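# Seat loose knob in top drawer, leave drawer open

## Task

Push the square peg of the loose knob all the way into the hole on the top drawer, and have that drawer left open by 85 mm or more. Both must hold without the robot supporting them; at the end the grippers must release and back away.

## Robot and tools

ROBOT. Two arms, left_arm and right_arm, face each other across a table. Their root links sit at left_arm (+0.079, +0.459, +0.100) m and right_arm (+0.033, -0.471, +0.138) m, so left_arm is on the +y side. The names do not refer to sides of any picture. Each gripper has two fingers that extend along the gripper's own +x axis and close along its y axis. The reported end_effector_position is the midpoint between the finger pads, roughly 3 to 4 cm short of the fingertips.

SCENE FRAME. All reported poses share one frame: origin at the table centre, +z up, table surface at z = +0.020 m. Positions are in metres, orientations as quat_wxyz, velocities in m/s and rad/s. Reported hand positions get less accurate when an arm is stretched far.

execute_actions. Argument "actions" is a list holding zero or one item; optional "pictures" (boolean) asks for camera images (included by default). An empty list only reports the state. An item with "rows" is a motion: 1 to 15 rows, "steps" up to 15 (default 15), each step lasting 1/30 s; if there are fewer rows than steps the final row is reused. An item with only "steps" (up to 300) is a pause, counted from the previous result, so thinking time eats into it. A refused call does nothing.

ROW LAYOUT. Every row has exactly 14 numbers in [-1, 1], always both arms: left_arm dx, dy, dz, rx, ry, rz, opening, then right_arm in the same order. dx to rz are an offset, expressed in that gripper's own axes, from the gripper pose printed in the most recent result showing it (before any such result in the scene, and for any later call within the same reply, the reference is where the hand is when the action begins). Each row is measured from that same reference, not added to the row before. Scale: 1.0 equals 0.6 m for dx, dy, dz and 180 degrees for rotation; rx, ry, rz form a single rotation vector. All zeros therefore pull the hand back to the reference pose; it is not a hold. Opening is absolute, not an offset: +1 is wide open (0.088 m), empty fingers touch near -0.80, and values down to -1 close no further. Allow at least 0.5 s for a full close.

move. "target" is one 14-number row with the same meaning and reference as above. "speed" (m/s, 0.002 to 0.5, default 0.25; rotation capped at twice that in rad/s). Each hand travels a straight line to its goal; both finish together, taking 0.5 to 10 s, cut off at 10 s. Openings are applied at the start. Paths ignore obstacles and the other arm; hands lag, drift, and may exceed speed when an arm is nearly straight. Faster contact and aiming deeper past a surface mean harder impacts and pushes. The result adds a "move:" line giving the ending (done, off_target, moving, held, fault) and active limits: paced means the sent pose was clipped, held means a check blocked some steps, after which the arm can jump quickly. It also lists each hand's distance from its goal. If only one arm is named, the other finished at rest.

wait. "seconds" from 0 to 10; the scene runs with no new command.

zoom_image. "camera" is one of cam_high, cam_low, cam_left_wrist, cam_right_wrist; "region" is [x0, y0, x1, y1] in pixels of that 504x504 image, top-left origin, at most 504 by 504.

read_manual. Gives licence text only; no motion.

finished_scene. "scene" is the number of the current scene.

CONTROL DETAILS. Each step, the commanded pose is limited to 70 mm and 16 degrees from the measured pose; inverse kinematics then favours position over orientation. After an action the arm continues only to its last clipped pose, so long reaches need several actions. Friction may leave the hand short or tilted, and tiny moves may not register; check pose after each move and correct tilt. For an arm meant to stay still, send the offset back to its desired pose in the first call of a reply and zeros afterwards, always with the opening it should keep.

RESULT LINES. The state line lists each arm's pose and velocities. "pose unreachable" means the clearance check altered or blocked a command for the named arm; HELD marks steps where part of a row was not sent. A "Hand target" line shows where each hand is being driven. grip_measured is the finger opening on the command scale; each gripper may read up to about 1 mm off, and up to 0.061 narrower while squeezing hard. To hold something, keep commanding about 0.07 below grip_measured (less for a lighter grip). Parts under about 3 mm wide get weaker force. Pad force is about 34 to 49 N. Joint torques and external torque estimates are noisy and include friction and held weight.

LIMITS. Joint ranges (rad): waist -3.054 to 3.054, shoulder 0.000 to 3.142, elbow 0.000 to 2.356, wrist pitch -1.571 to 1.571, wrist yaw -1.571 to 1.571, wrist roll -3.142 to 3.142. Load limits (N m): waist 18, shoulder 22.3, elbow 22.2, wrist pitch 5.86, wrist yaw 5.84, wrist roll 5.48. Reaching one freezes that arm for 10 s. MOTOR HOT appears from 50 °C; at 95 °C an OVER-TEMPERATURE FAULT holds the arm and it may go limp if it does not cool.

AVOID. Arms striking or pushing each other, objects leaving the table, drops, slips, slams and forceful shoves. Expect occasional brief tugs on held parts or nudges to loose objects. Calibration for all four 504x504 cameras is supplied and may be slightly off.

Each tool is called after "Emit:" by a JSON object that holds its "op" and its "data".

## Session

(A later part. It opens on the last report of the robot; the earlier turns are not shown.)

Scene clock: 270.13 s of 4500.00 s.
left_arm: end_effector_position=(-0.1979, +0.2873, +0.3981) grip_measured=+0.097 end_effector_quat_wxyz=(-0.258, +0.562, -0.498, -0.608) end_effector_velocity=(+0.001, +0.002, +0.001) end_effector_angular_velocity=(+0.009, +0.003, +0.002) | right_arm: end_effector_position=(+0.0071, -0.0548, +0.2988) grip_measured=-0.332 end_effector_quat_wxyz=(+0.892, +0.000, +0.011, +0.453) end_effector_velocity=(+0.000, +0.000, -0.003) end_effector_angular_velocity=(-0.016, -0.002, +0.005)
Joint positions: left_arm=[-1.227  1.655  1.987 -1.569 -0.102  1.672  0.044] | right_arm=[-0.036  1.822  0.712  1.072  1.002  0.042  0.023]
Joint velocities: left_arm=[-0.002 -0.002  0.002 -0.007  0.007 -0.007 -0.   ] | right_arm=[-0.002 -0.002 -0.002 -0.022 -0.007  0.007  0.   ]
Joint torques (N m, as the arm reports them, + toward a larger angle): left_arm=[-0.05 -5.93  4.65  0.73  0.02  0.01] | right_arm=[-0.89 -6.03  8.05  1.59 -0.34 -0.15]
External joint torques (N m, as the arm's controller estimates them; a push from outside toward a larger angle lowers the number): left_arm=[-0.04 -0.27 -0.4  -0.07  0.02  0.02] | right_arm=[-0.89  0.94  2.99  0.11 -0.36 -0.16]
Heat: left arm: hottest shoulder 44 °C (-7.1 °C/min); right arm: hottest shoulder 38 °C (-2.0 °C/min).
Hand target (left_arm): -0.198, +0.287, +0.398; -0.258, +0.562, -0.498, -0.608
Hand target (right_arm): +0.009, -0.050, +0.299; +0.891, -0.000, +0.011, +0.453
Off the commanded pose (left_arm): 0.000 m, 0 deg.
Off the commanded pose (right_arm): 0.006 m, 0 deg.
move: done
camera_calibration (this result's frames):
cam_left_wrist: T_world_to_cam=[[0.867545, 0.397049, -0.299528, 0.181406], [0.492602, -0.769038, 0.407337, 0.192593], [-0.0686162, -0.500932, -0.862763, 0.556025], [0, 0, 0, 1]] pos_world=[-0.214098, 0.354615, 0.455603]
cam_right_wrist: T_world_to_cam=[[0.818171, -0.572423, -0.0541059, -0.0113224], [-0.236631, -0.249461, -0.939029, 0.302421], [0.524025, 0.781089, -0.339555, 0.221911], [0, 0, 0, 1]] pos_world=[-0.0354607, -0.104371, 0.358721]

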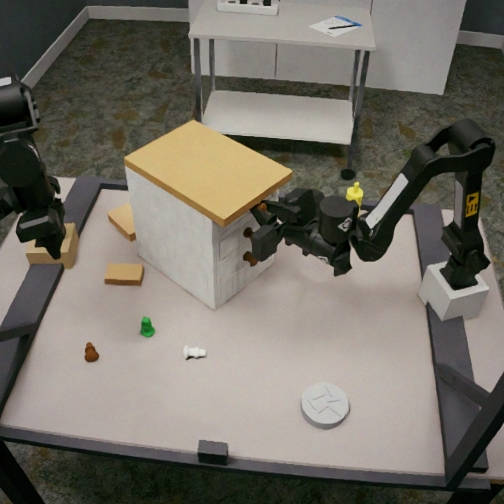

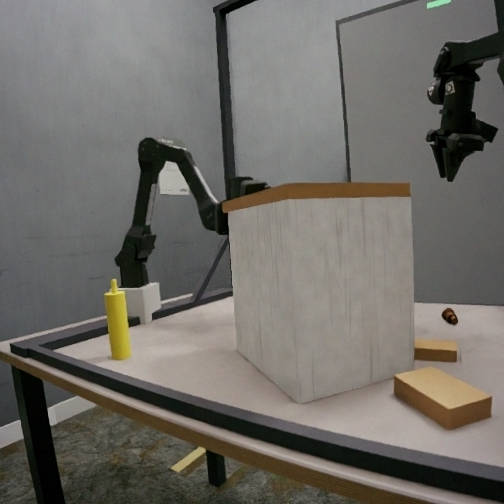

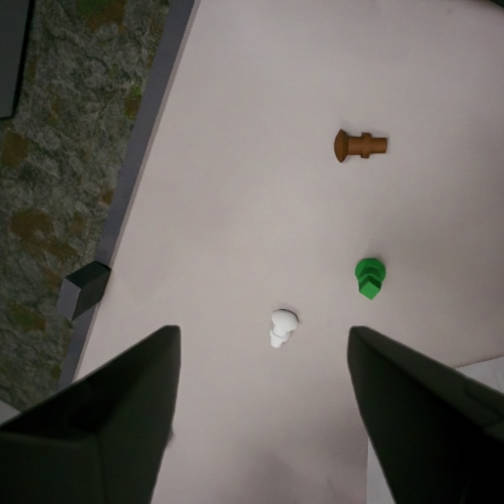

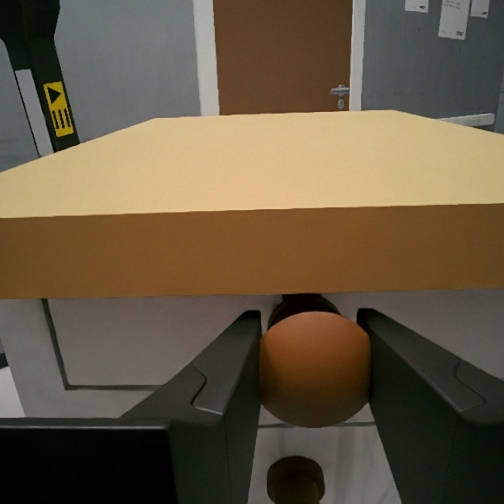

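Emit:
{"op": "move", "data": {"target": [0,0,0,0,0,0,0.1, 0.03,0,0.002,0,0,0,-0.38], "speed": 0.02}}

Emit:
{"op": "zoom_image", "data": {"camera": "cam_high", "region": [210,170,330,280]}}

Scene clock: 274.27 s of 4500.00 s.
left_arm: end_effector_position=(-0.1979, +0.2873, +0.3981) grip_measured=+0.097 end_effector_quat_wxyz=(-0.258, +0.562, -0.498, -0.608) end_effector_velocity=(+0.001, +0.003, -0.002) end_effector_angular_velocity=(+0.014, -0.005, +0.002) | right_arm: end_effector_position=(+0.0074, -0.0523, +0.2933) grip_measured=-0.332 end_effector_quat_wxyz=(+0.889, -0.010, +0.013, +0.458) end_effector_velocity=(+0.000, +0.001, -0.002) end_effector_angular_velocity=(-0.012, +0.000, +0.005)
Joint positions: left_arm=[-1.227  1.655  1.987 -1.569 -0.102  1.672  0.044] | right_arm=[-0.043  1.832  0.713  1.061  0.983  0.042  0.023]
Joint velocities: left_arm=[-0.002 -0.002 -0.007 -0.007  0.007 -0.007  0.   ] | right_arm=[-0.002 -0.002  0.002 -0.022 -0.007  0.007 -0.   ]
Joint torques (N m, as the arm reports them, + toward a larger angle): left_arm=[-0.13 -5.78  4.57  0.73 -0.01  0.02] | right_arm=[-3.07 -5.88 10.69  1.75 -0.79 -0.16]
External joint torques (N m, as the arm's controller estimates them; a push from outside toward a larger angle lowers the number): left_arm=[-0.12 -0.18 -0.44 -0.06  0.    0.03] | right_arm=[-3.06  1.11  5.66  0.26 -0.82 -0.17]
Heat: left arm: hottest shoulder 44 °C (-7.1 °C/min); right arm: hottest shoulder 38 °C (-2.0 °C/min).
Hand target (left_arm): -0.198, +0.287, +0.398; -0.258, +0.562, -0.498, -0.608
Hand target (right_arm): +0.018, -0.041, +0.300; +0.892, +0.000, +0.011, +0.453
Off the commanded pose (left_arm): 0.000 m, 0 deg.
Off the commanded pose (right_arm): 0.017 m, 1 deg.
move: off_target (right_arm)
camera_calibration (this result's frames):
cam_left_wrist: T_world_to_cam=[[0.867545, 0.397049, -0.299528, 0.181406], [0.492602, -0.769038, 0.407337, 0.192593], [-0.0686162, -0.500932, -0.862763, 0.556025], [0, 0, 0, 1]] pos_world=[-0.214098, 0.354615, 0.455603]
cam_right_wrist: T_world_to_cam=[[0.825612, -0.563004, -0.0373059, -0.0149045], [-0.227091, -0.271033, -0.935399, 0.295681], [0.516522, 0.780748, -0.351621, 0.221549], [0, 0, 0, 1]] pos_world=[-0.0349829, -0.101225, 0.353925]

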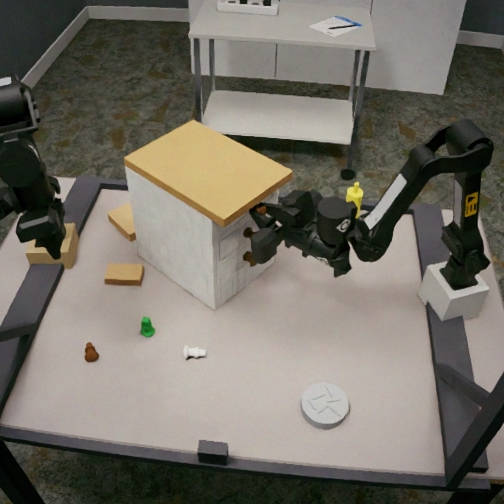

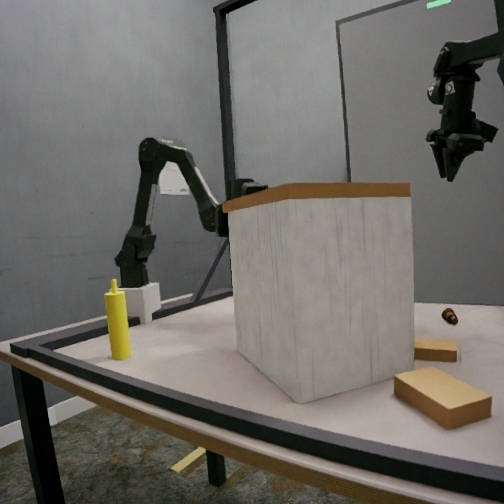

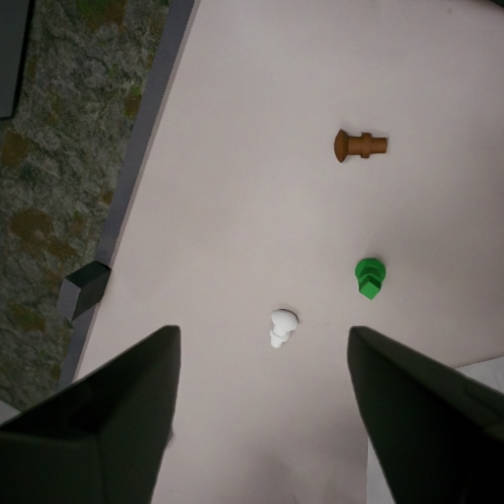

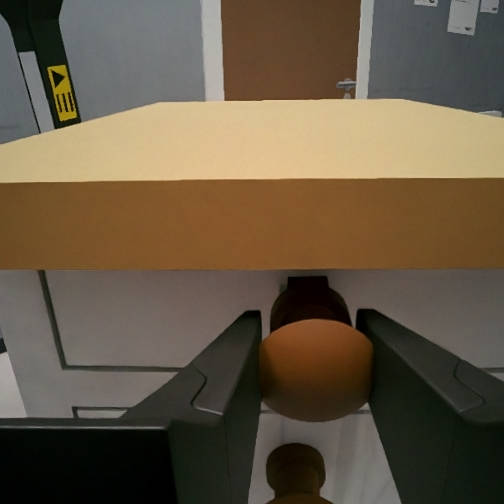

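Region (210, 170, 330, 280) of cam_high's 504x504 image, scaled by 4.200, with more detail than that image has; it fills the top 462 rows of this view, and the rest is white.

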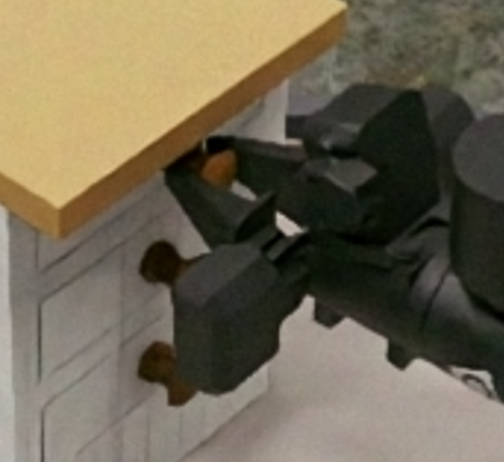

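Emit:
{"op": "zoom_image", "data": {"camera": "cam_right_wrist", "region": [230,240,400,380]}}

Region (230, 240, 400, 380) of cam_right_wrist's 504x504 image, scaled by 2.965, with more detail than that image has; it fills the top 415 rows of this view, and the rest is white.

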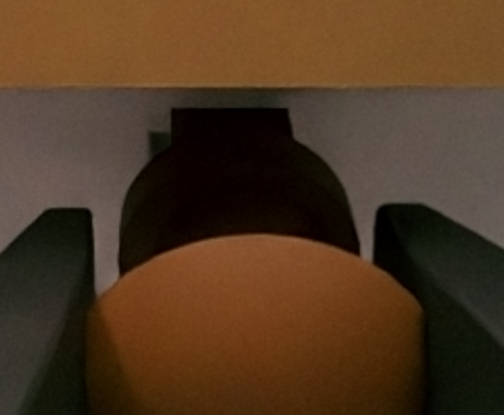

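Emit:
{"op": "move", "data": {"target": [0,0,0,0,0,0,0.1, -0.035,0,0.006,0,0,0,-0.38], "speed": 0.03}}

Emit:
{"op": "zoom_image", "data": {"camera": "cam_right_wrist", "region": [220,190,400,330]}}

Emit:
{"op": "zoom_image", "data": {"camera": "cam_high", "region": [230,180,310,250]}}

Scene clock: 282.87 s of 4500.00 s.
left_arm: end_effector_position=(-0.1979, +0.2873, +0.3981) grip_measured=+0.097 end_effector_quat_wxyz=(-0.258, +0.562, -0.498, -0.608) end_effector_velocity=(+0.003, -0.003, -0.002) end_effector_angular_velocity=(-0.011, -0.019, +0.017) | right_arm: end_effector_position=(-0.0052, -0.0656, +0.2983) grip_measured=-0.332 end_effector_quat_wxyz=(+0.888, -0.010, +0.012, +0.459) end_effector_velocity=(+0.003, -0.002, -0.001) end_effector_angular_velocity=(-0.011, -0.009, -0.010)
Joint positions: left_arm=[-1.227  1.655  1.987 -1.569 -0.102  1.672  0.044] | right_arm=[0.01  1.792 0.685 1.049 1.033 0.043 0.023]
Joint velocities: left_arm=[ 0.002  0.002 -0.002 -0.007 -0.022 -0.007 -0.   ] | right_arm=[-0.002 -0.007 -0.007 -0.007  0.007 -0.007 -0.   ]
Joint torques (N m, as the arm reports them, + toward a larger angle): left_arm=[-0.02 -6.06  4.65  0.72  0.01  0.03] | right_arm=[ 0.16 -8.7   4.52  1.53  0.2   0.14]
External joint torques (N m, as the arm's controller estimates them; a push from outside toward a larger angle lowers the number): left_arm=[-0.07 -0.44 -0.39 -0.09  0.03  0.05] | right_arm=[ 0.2  -1.98 -0.51  0.07  0.15  0.13]
Heat: left arm: hottest shoulder 43 °C (-8.1 °C/min); right arm: hottest shoulder 38 °C (-3.0 °C/min).
Hand target (left_arm): -0.198, +0.287, +0.398; -0.258, +0.562, -0.498, -0.608
Hand target (right_arm): -0.005, -0.069, +0.298; +0.889, -0.010, +0.013, +0.458
Off the commanded pose (left_arm): 0.000 m, 0 deg.
Off the commanded pose (right_arm): 0.004 m, 0 deg.
After step 90, 4.60 s passed at rest.
move: done
camera_calibration (this result's frames):
cam_left_wrist: T_world_to_cam=[[0.867545, 0.397049, -0.299528, 0.181406], [0.492602, -0.769038, 0.407337, 0.192593], [-0.0686162, -0.500932, -0.862763, 0.556025], [0, 0, 0, 1]] pos_world=[-0.214098, 0.354615, 0.455603]
cam_right_wrist: T_world_to_cam=[[0.827199, -0.560678, -0.0371794, -0.0117582], [-0.224867, -0.269668, -0.93633, 0.294207], [0.514954, 0.782891, -0.349147, 0.239564], [0, 0, 0, 1]] pos_world=[-0.0474808, -0.114807, 0.358681]

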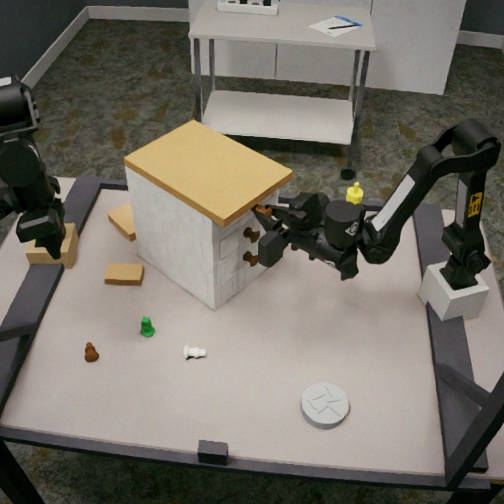

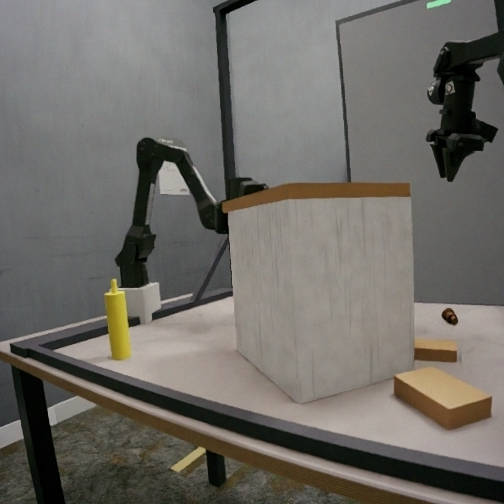

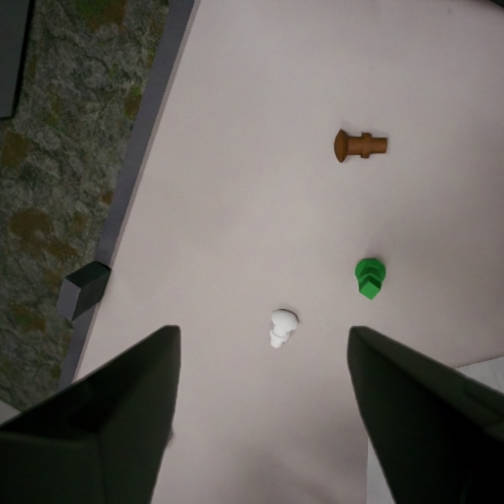

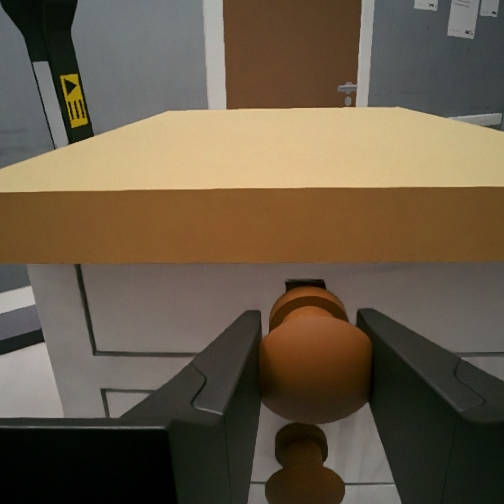

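Region (220, 190, 400, 330) of cam_right_wrist's 504x504 image, scaled by 2.800, with more detail than that image has.

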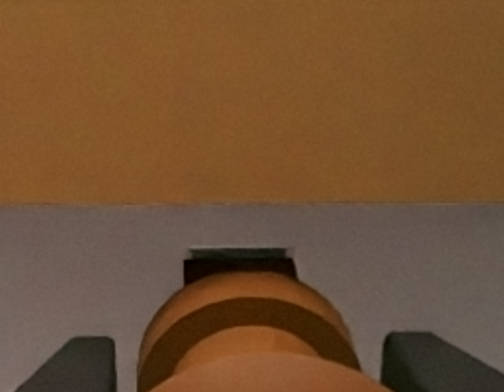

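Region (230, 180, 310, 250) of cam_high's 504x504 image, scaled by 6.300, with more detail than that image has; it fills the top 441 rows of this view, and the rest is white.

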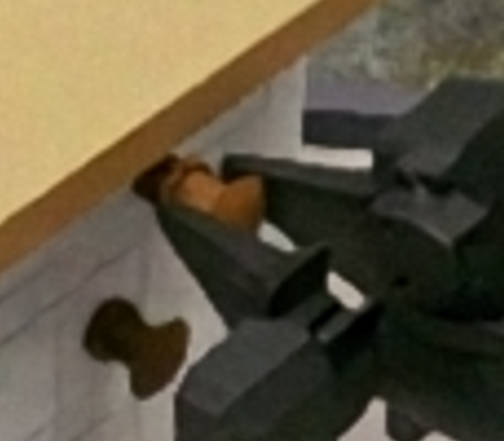

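Emit:
{"op": "move", "data": {"target": [0,0,0,0,0,0,0.1, -0.008,0.002,0.006,0,0.026,0,-0.38], "speed": 0.03}}

Emit:
{"op": "zoom_image", "data": {"camera": "cam_right_wrist", "region": [220,190,400,330]}}

Scene clock: 290.97 s of 4500.00 s.
left_arm: end_effector_position=(-0.1979, +0.2873, +0.3981) grip_measured=+0.097 end_effector_quat_wxyz=(-0.258, +0.562, -0.498, -0.608) end_effector_velocity=(+0.003, -0.001, -0.000) end_effector_angular_velocity=(-0.009, -0.011, +0.025) | right_arm: end_effector_position=(-0.0069, -0.0700, +0.2949) grip_measured=-0.332 end_effector_quat_wxyz=(+0.887, -0.039, +0.047, +0.458) end_effector_velocity=(+0.001, -0.001, -0.004) end_effector_angular_velocity=(-0.035, -0.002, +0.002)
Joint positions: left_arm=[-1.227  1.655  1.987 -1.569 -0.102  1.672  0.044] | right_arm=[0.019 1.715 0.714 0.765 1.034 0.177 0.023]
Joint velocities: left_arm=[-0.002 -0.002 -0.002 -0.007 -0.022 -0.022 -0.   ] | right_arm=[-0.002 -0.012  0.002 -0.066 -0.007  0.022  0.   ]
Joint torques (N m, as the arm reports them, + toward a larger angle): left_arm=[ 0.09 -5.98  4.77  0.71 -0.02  0.02] | right_arm=[ 0.33 -8.36  8.11  1.55  0.21  0.22]
External joint torques (N m, as the arm's controller estimates them; a push from outside toward a larger angle lowers the number): left_arm=[ 0.07 -0.31 -0.27 -0.08  0.    0.04] | right_arm=[ 0.35 -1.84  2.7   0.09  0.07  0.2 ]
Heat: left arm: hottest shoulder 43 °C (-8.1 °C/min); right arm: hottest shoulder 38 °C (-3.0 °C/min).
Hand target (left_arm): -0.198, +0.287, +0.398; -0.258, +0.562, -0.498, -0.608
Hand target (right_arm): -0.009, -0.069, +0.302; +0.887, -0.028, +0.048, +0.459
Off the commanded pose (left_arm): 0.000 m, 0 deg.
Off the commanded pose (right_arm): 0.007 m, 1 deg.
After step 90, 3.50 s passed at rest.
move: done
camera_calibration (this result's frames):
cam_left_wrist: T_world_to_cam=[[0.867545, 0.397049, -0.299528, 0.181406], [0.492602, -0.769038, 0.407337, 0.192593], [-0.0686162, -0.500932, -0.862763, 0.556025], [0, 0, 0, 1]] pos_world=[-0.214098, 0.354615, 0.455603]
cam_right_wrist: T_world_to_cam=[[0.825095, -0.564682, -0.0187869, -0.0186007], [-0.258321, -0.347461, -0.901411, 0.273507], [0.502482, 0.748602, -0.432557, 0.264869], [0, 0, 0, 1]] pos_world=[-0.0470917, -0.113752, 0.360764]

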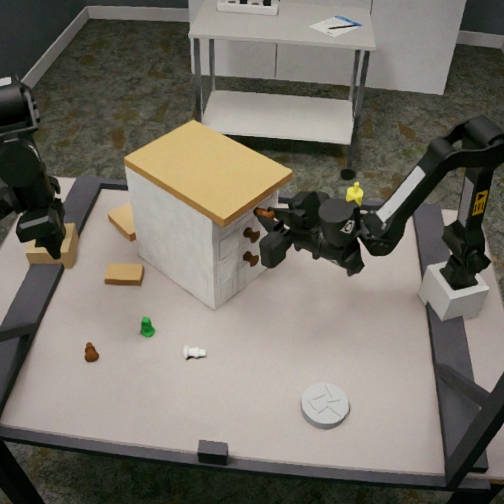

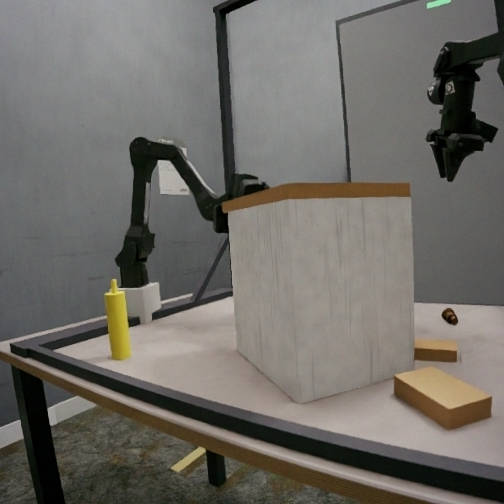

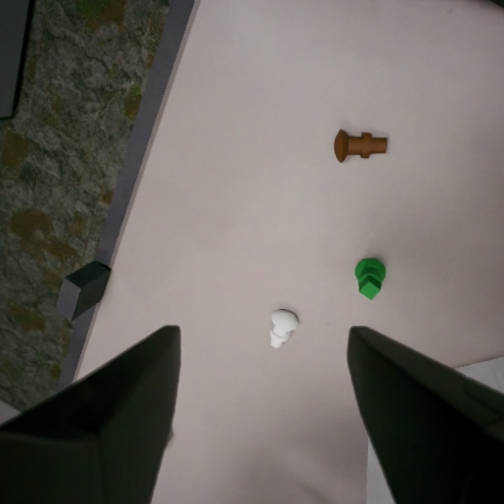

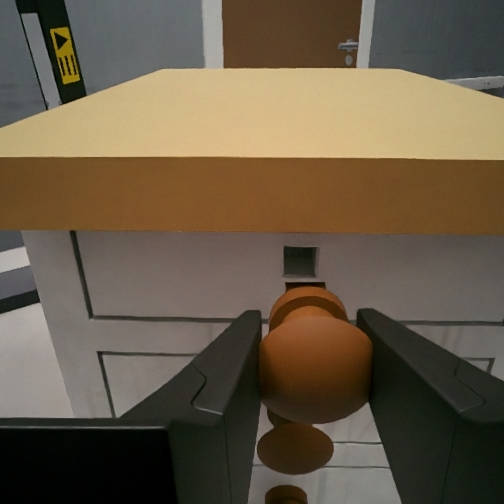

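Region (220, 190, 400, 330) of cam_right_wrist's 504x504 image, scaled by 2.800, with more detail than that image has.

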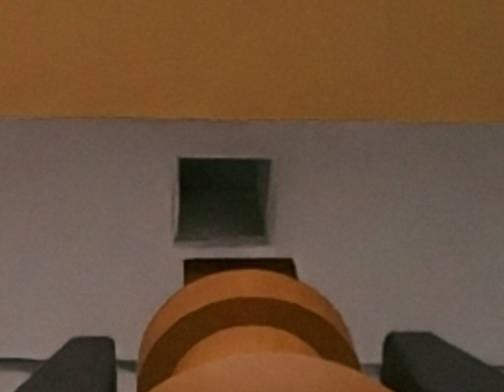

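Emit:
{"op": "move", "data": {"target": [0,0,0,0,0,0,0.1, 0.022,0.001,0.009,0,0,0,-0.38], "speed": 0.02}}

Emit:
{"op": "zoom_image", "data": {"camera": "cam_right_wrist", "region": [220,190,400,330]}}

Scene clock: 309.83 s of 4500.00 s.
left_arm: end_effector_position=(-0.1979, +0.2873, +0.3981) grip_measured=+0.097 end_effector_quat_wxyz=(-0.258, +0.562, -0.498, -0.608) end_effector_velocity=(+0.007, -0.001, -0.001) end_effector_angular_velocity=(-0.006, -0.027, +0.017) | right_arm: end_effector_position=(+0.0009, -0.0621, +0.2986) grip_measured=-0.332 end_effector_quat_wxyz=(+0.888, -0.038, +0.048, +0.457) end_effector_velocity=(+0.000, +0.002, -0.002) end_effector_angular_velocity=(-0.013, -0.004, +0.015)
Joint positions: left_arm=[-1.227  1.655  1.987 -1.569 -0.102  1.672  0.044] | right_arm=[-0.014  1.72   0.736  0.761  1.004  0.166  0.023]
Joint velocities: left_arm=[ 0.002 -0.002 -0.002 -0.022 -0.022 -0.007 -0.   ] | right_arm=[-0.007  0.002  0.002 -0.007 -0.022 -0.007 -0.   ]
Joint torques (N m, as the arm reports them, + toward a larger angle): left_arm=[-0.03 -5.84  4.68  0.73  0.03  0.01] | right_arm=[-0.37 -6.17  8.06  1.64 -0.06 -0.15]
External joint torques (N m, as the arm's controller estimates them; a push from outside toward a larger angle lowers the number): left_arm=[-0.05 -0.23 -0.31 -0.05  0.05  0.03] | right_arm=[-0.33  0.47  2.54  0.15 -0.2  -0.17]
Heat: left arm: hottest shoulder 42 °C (-5.0 °C/min); right arm: hottest shoulder 39 °C (+0.0 °C/min).
Hand target (left_arm): -0.198, +0.287, +0.398; -0.258, +0.562, -0.498, -0.608
Hand target (right_arm): +0.000, -0.058, +0.299; +0.887, -0.039, +0.047, +0.458
Off the commanded pose (left_arm): 0.000 m, 0 deg.
Off the commanded pose (right_arm): 0.004 m, 0 deg.
After step 90, 14.90 s passed at rest.
move: done
camera_calibration (this result's frames):
cam_left_wrist: T_world_to_cam=[[0.867545, 0.397049, -0.299528, 0.181406], [0.492602, -0.769038, 0.407337, 0.192593], [-0.0686162, -0.500932, -0.862763, 0.556025], [0, 0, 0, 1]] pos_world=[-0.214098, 0.354615, 0.455603]
cam_right_wrist: T_world_to_cam=[[0.823424, -0.567023, -0.0213724, -0.0198596], [-0.261039, -0.345097, -0.901536, 0.281748], [0.503816, 0.747926, -0.432176, 0.256407], [0, 0, 0, 1]] pos_world=[-0.0392818, -0.105804, 0.364395]

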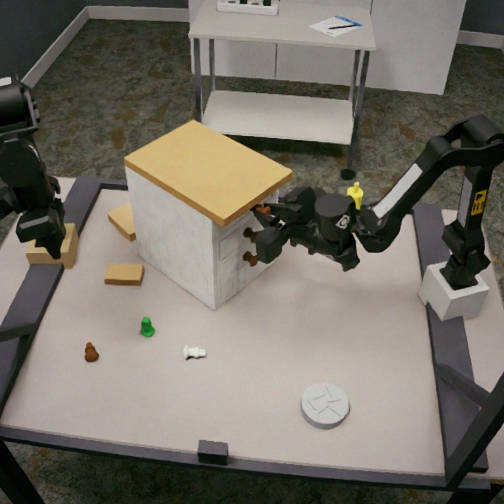

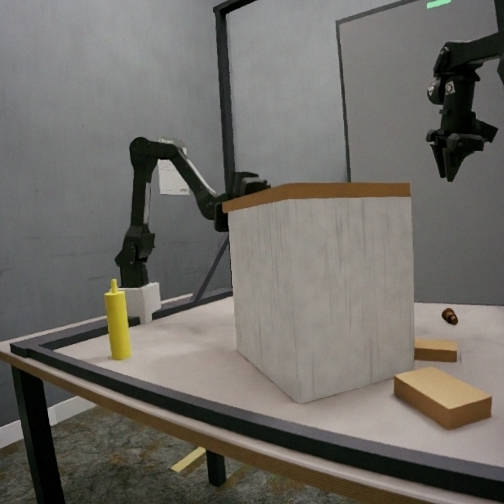

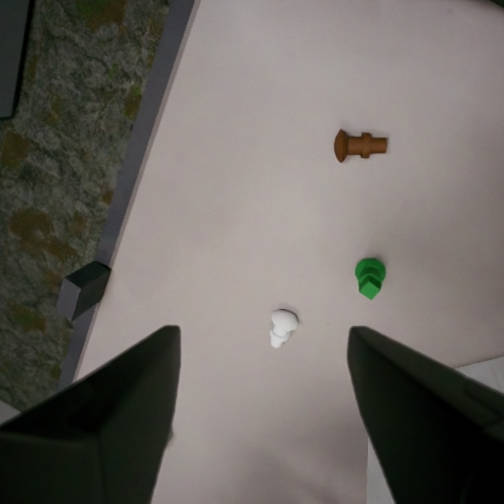

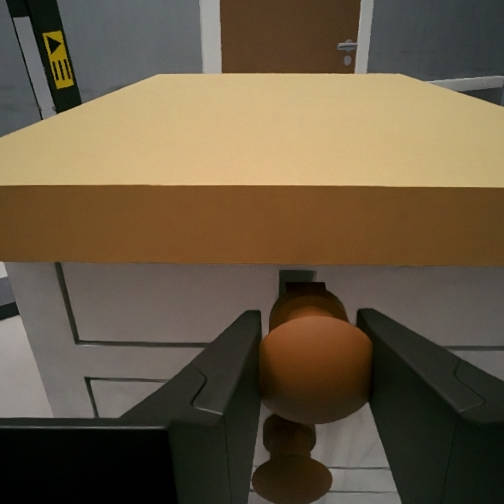

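Region (220, 190, 400, 330) of cam_right_wrist's 504x504 image, scaled by 2.800, with more detail than that image has.

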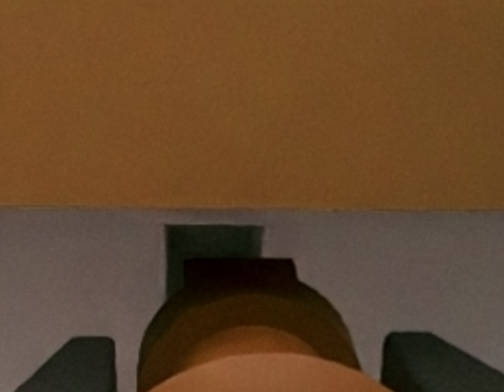

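Emit:
{"op": "execute_actions", "data": {"actions": [{"rows":[[0,0,0,0,0,0,0.1,0,0.012,-0.008,0,0,0,-0.38],[0,0,0,0,0,0,0.1,0,0.012,-0.008,0,0,0,-0.38],[0,0,0,0,0,0,0.1,0,-0.003,0.003,0,0,0,-0.38],[0,0,0,0,0,0,0.1,0,-0.003,0.003,0,0,0,-0.38],[0,0,0,0,0,0,0.1,0,0.008,-0.005,0,0,0,-0.38],[0,0,0,0,0,0,0.1,0,0.008,-0.005,0,0,0,-0.38],[0,0,0,0,0,0,0.1,0,0.0,0.001,0,0,0,-0.38],[0,0,0,0,0,0,0.1,0,0.0,0.001,0,0,0,-0.38],[0,0,0,0,0,0,0.1,0,0.005,-0.004,0,0,0,-0.38],[0,0,0,0,0,0,0.1,0,0.005,-0.004,0,0,0,-0.38],[0,0,0,0,0,0,0.1,0,0.0035,-0.002,0,0,0,-0.38]],"steps":15}]}}

Emit:
{"op": "zoom_image", "data": {"camera": "cam_right_wrist", "region": [220,190,400,330]}}

Scene clock: 323.63 s of 4500.00 s.
left_arm: end_effector_position=(-0.1979, +0.2873, +0.3981) grip_measured=+0.097 end_effector_quat_wxyz=(-0.258, +0.562, -0.498, -0.608) end_effector_velocity=(-0.000, -0.001, -0.001) end_effector_angular_velocity=(-0.009, -0.003, -0.007) | right_arm: end_effector_position=(-0.0006, -0.0610, +0.2970) grip_measured=-0.332 end_effector_quat_wxyz=(+0.887, -0.039, +0.048, +0.458) end_effector_velocity=(-0.001, +0.000, -0.003) end_effector_angular_velocity=(-0.017, -0.006, +0.020)
Joint positions: left_arm=[-1.227  1.655  1.987 -1.569 -0.102  1.672  0.044] | right_arm=[-0.012  1.728  0.739  0.763  1.004  0.165  0.023]
Joint velocities: left_arm=[-0.002 -0.002 -0.007  0.007 -0.007  0.007 -0.   ] | right_arm=[-0.002 -0.002 -0.007 -0.007 -0.022 -0.007  0.   ]
Joint torques (N m, as the arm reports them, + toward a larger angle): left_arm=[-0.08 -5.92  4.66  0.71 -0.02 -0.01] | right_arm=[ 0.14 -7.39  6.96  1.76  0.27  0.07]
External joint torques (N m, as the arm's controller estimates them; a push from outside toward a larger angle lowers the number): left_arm=[-0.07 -0.33 -0.36 -0.09 -0.01  0.01] | right_arm=[ 0.1  -0.69  1.47  0.27  0.14  0.06]
Heat: left arm: hottest shoulder 42 °C (-3.0 °C/min); right arm: hottest shoulder 38 °C (+0.0 °C/min).
Hand target (left_arm): -0.198, +0.287, +0.398; -0.258, +0.562, -0.498, -0.608
Hand target (right_arm): -0.001, -0.061, +0.297; +0.888, -0.038, +0.048, +0.457
Off the commanded pose (left_arm): 0.000 m, 0 deg.
Off the commanded pose (right_arm): 0.000 m, 0 deg.
Steps of this call (steps 1 to 90: nothing new was sent; then 10.30 s passed at rest; steps 91 to 105: all 15 steps of this action). Readings (end_effector_position):
91: left_arm (-0.1979, +0.2873, +0.3981) | right_arm (+0.0006, -0.0616, +0.2978)
92: left_arm (-0.1979, +0.2873, +0.3981) | right_arm (+0.0001, -0.0611, +0.2975)
94: left_arm (-0.1979, +0.2873, +0.3981) | right_arm (-0.0003, -0.0611, +0.2967)
98: left_arm (-0.1979, +0.2873, +0.3981) | right_arm (-0.0006, -0.0610, +0.2970)
105: the state above
camera_calibration (this result's frames):
cam_left_wrist: T_world_to_cam=[[0.867545, 0.397049, -0.299528, 0.181406], [0.492602, -0.769038, 0.407337, 0.192593], [-0.0686162, -0.500932, -0.862763, 0.556025], [0, 0, 0, 1]] pos_world=[-0.214098, 0.354615, 0.455603]
cam_right_wrist: T_world_to_cam=[[0.825187, -0.564534, -0.019165, -0.0185766], [-0.259042, -0.348059, -0.900973, 0.279945], [0.50196, 0.748436, -0.433452, 0.256076], [0, 0, 0, 1]] pos_world=[-0.0406931, -0.104706, 0.362863]

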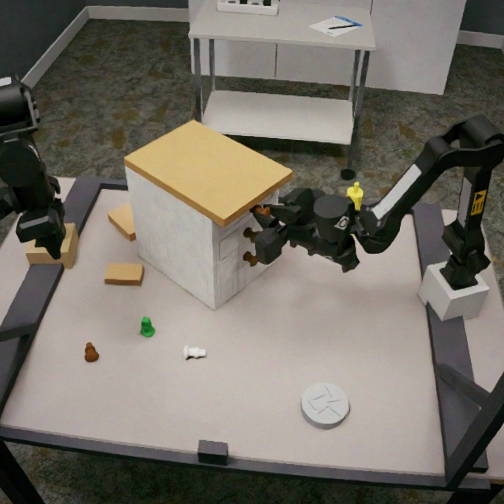

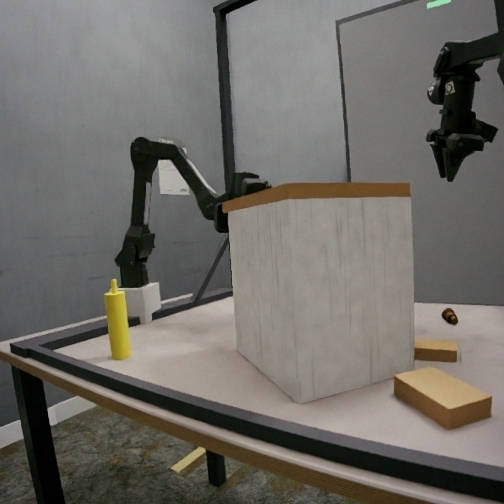

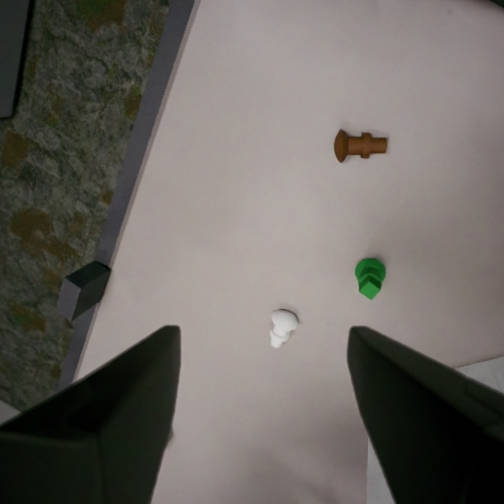

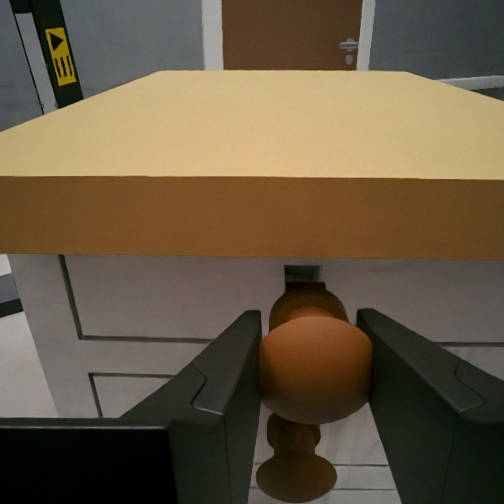

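Region (220, 190, 400, 330) of cam_right_wrist's 504x504 image, scaled by 2.800, with more detail than that image has.

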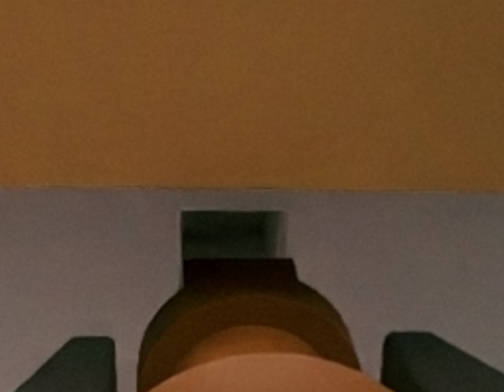

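Emit:
{"op": "move", "data": {"target": [0,0,0,0,0,0,0.1, 0.025,0.002,0.002,0,0,0,-0.38], "speed": 0.012}}

Emit:
{"op": "zoom_image", "data": {"camera": "cam_right_wrist", "region": [220,190,400,330]}}

Scene clock: 329.33 s of 4500.00 s.
left_arm: end_effector_position=(-0.1979, +0.2873, +0.3981) grip_measured=+0.097 end_effector_quat_wxyz=(-0.258, +0.562, -0.498, -0.608) end_effector_velocity=(-0.001, -0.001, +0.001) end_effector_angular_velocity=(-0.008, +0.005, +0.007) | right_arm: end_effector_position=(+0.0068, -0.0517, +0.2959) grip_measured=-0.332 end_effector_quat_wxyz=(+0.887, -0.039, +0.048, +0.458) end_effector_velocity=(+0.004, +0.002, +0.000) end_effector_angular_velocity=(-0.007, -0.005, -0.004)
Joint positions: left_arm=[-1.227  1.655  1.987 -1.569 -0.102  1.672  0.044] | right_arm=[-0.045  1.752  0.761  0.773  0.972  0.155  0.023]
Joint velocities: left_arm=[-0.002 -0.002 -0.002  0.007 -0.007 -0.007  0.   ] | right_arm=[-0.012  0.002  0.007 -0.007 -0.007 -0.007 -0.   ]
Joint torques (N m, as the arm reports them, + toward a larger angle): left_arm=[ 0.02 -5.79  4.59  0.71 -0.04  0.01] | right_arm=[-0.36 -6.31  7.98  1.86 -0.05 -0.17]
External joint torques (N m, as the arm's controller estimates them; a push from outside toward a larger angle lowers the number): left_arm=[ 0.01 -0.16 -0.44 -0.09 -0.03  0.02] | right_arm=[-0.33  0.58  2.48  0.35 -0.19 -0.18]
Heat: left arm: hottest shoulder 41 °C (-3.0 °C/min); right arm: hottest shoulder 38 °C (+0.0 °C/min).
Hand target (left_arm): -0.198, +0.287, +0.398; -0.258, +0.562, -0.498, -0.608
Hand target (right_arm): +0.007, -0.048, +0.296; +0.887, -0.039, +0.048, +0.458
Off the commanded pose (left_arm): 0.000 m, 0 deg.
Off the commanded pose (right_arm): 0.004 m, 0 deg.
After step 90, 1.23 s passed at rest.
move: done
camera_calibration (this result's frames):
cam_left_wrist: T_world_to_cam=[[0.867545, 0.397049, -0.299528, 0.181406], [0.492602, -0.769038, 0.407337, 0.192593], [-0.0686162, -0.500932, -0.862763, 0.556025], [0, 0, 0, 1]] pos_world=[-0.214098, 0.354615, 0.455603]
cam_right_wrist: T_world_to_cam=[[0.824962, -0.564838, -0.0199011, -0.0192853], [-0.260514, -0.348768, -0.900274, 0.28394], [0.501568, 0.747876, -0.434868, 0.245353], [0, 0, 0, 1]] pos_world=[-0.0331813, -0.0953576, 0.361937]

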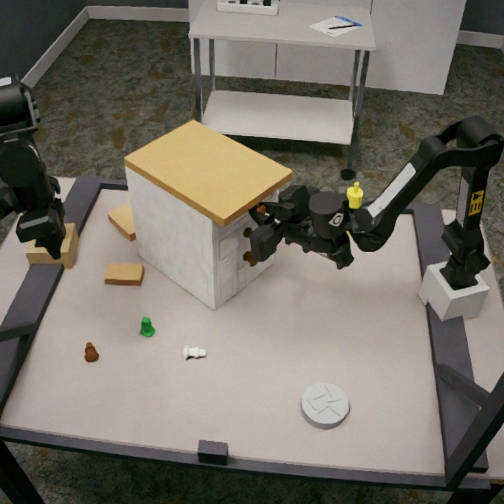

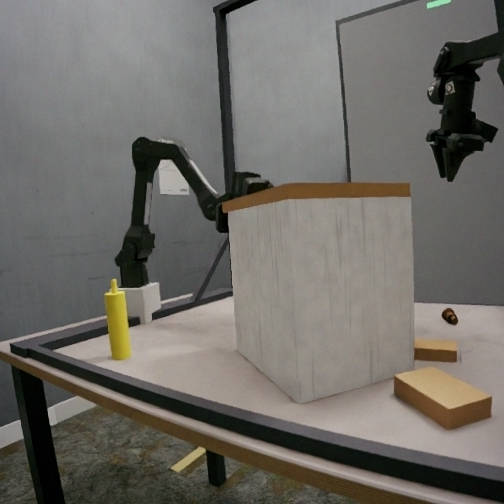

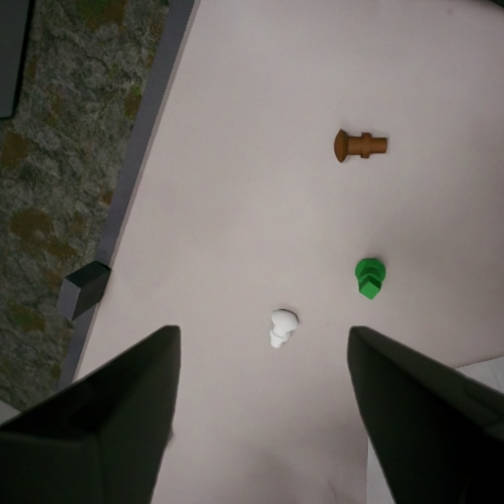

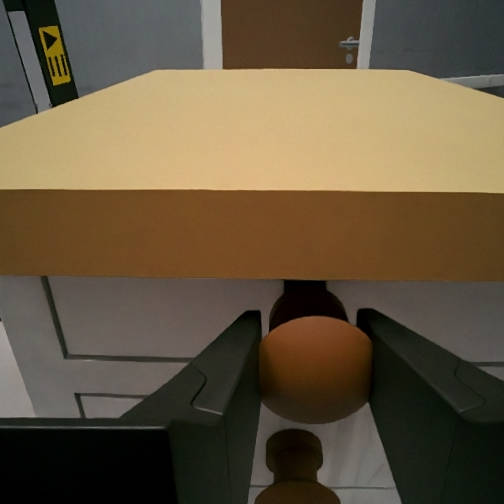

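Region (220, 190, 400, 330) of cam_right_wrist's 504x504 image, scaled by 2.800, with more detail than that image has.

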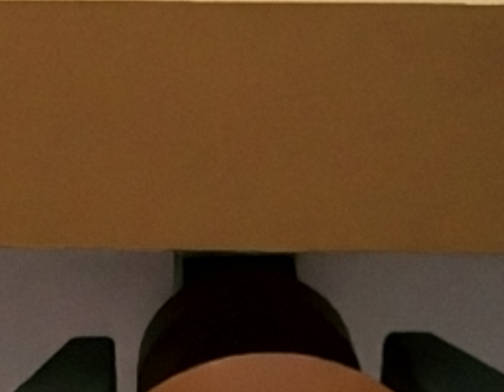

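Emit:
{"op": "move", "data": {"target": [0,0,0,0,0,0,0.1, 0.025,0.002,0.004,0,0,0,-0.38], "speed": 0.015}}

Emit:
{"op": "zoom_image", "data": {"camera": "cam_high", "region": [230,180,310,250]}}

Scene clock: 332.57 s of 4500.00 s.
left_arm: end_effector_position=(-0.1979, +0.2873, +0.3981) grip_measured=+0.097 end_effector_quat_wxyz=(-0.258, +0.562, -0.498, -0.608) end_effector_velocity=(+0.005, +0.002, -0.001) end_effector_angular_velocity=(+0.006, -0.021, +0.007) | right_arm: end_effector_position=(+0.0110, -0.0447, +0.2956) grip_measured=-0.332 end_effector_quat_wxyz=(+0.886, -0.041, +0.049, +0.459) end_effector_velocity=(+0.000, +0.000, -0.003) end_effector_angular_velocity=(-0.016, -0.009, +0.006)
Joint positions: left_arm=[-1.227  1.655  1.987 -1.569 -0.102  1.672  0.044] | right_arm=[-0.065  1.769  0.781  0.774  0.949  0.147  0.023]
Joint velocities: left_arm=[-0.002 -0.002 -0.002 -0.022 -0.007 -0.007 -0.   ] | right_arm=[-0.002  0.002 -0.002 -0.007 -0.007 -0.007  0.   ]
Joint torques (N m, as the arm reports them, + toward a larger angle): left_arm=[ 0.03 -5.89  4.63  0.74 -0.03  0.  ] | right_arm=[-1.21 -5.86  8.87  1.91 -0.25 -0.19]
External joint torques (N m, as the arm's controller estimates them; a push from outside toward a larger angle lowers the number): left_arm=[ 0.03 -0.25 -0.38 -0.05 -0.02  0.02] | right_arm=[-1.23  1.12  3.39  0.41 -0.37 -0.2 ]
Heat: left arm: hottest shoulder 41 °C (-3.0 °C/min); right arm: hottest shoulder 38 °C (+0.0 °C/min).
Hand target (left_arm): -0.198, +0.287, +0.398; -0.258, +0.562, -0.498, -0.608
Hand target (right_arm): +0.015, -0.039, +0.296; +0.887, -0.039, +0.049, +0.458
Off the commanded pose (left_arm): 0.000 m, 0 deg.
Off the commanded pose (right_arm): 0.007 m, 0 deg.
move: done
camera_calibration (this result's frames):
cam_left_wrist: T_world_to_cam=[[0.867545, 0.397049, -0.299528, 0.181406], [0.492602, -0.769038, 0.407337, 0.192593], [-0.0686162, -0.500932, -0.862763, 0.556025], [0, 0, 0, 1]] pos_world=[-0.214098, 0.354615, 0.455603]
cam_right_wrist: T_world_to_cam=[[0.82655, -0.56259, -0.0175261, -0.0193958], [-0.258756, -0.35214, -0.899468, 0.286743], [0.49986, 0.74799, -0.436635, 0.238374], [0, 0, 0, 1]] pos_world=[-0.0289254, -0.0882393, 0.361659]

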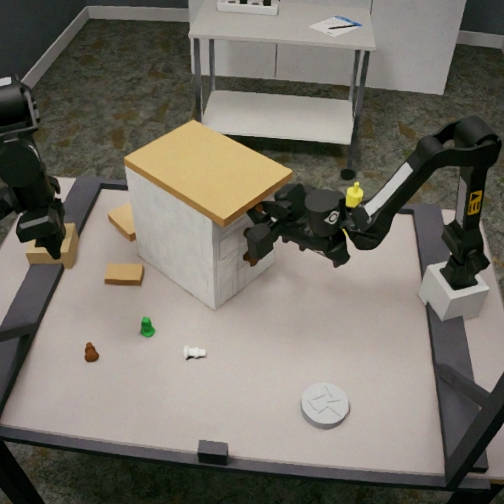

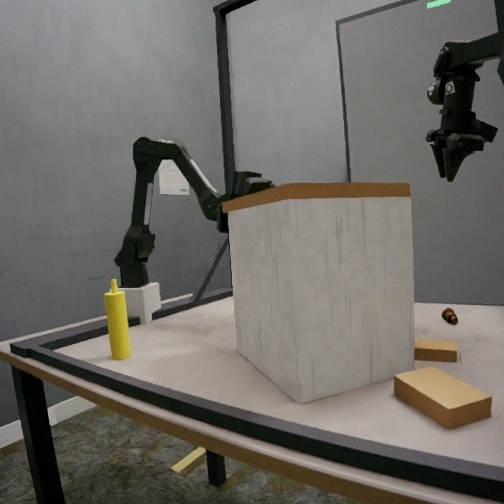

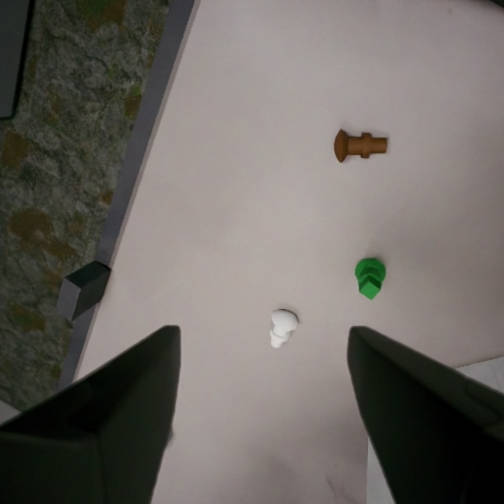

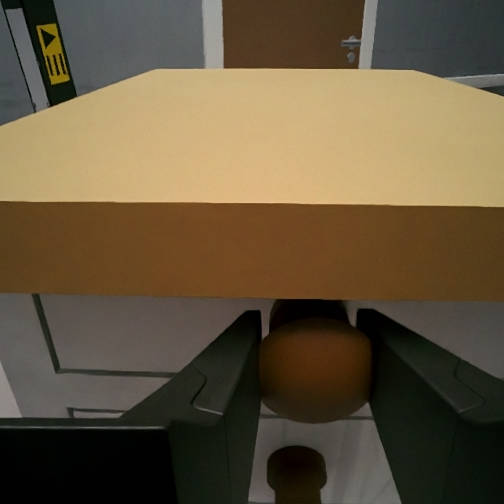

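Region (230, 180, 310, 250) of cam_high's 504x504 image, scaled by 6.300, with more detail than that image has; it fills the top 441 rows of this view, and the rest is white.

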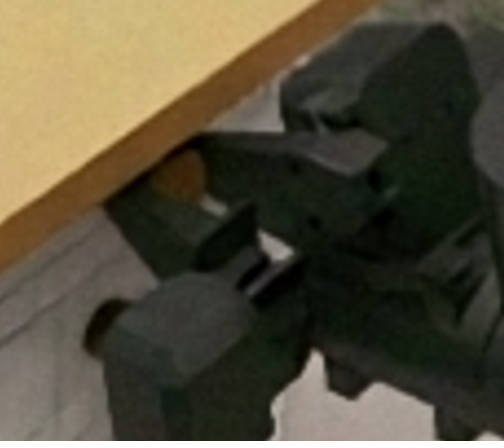

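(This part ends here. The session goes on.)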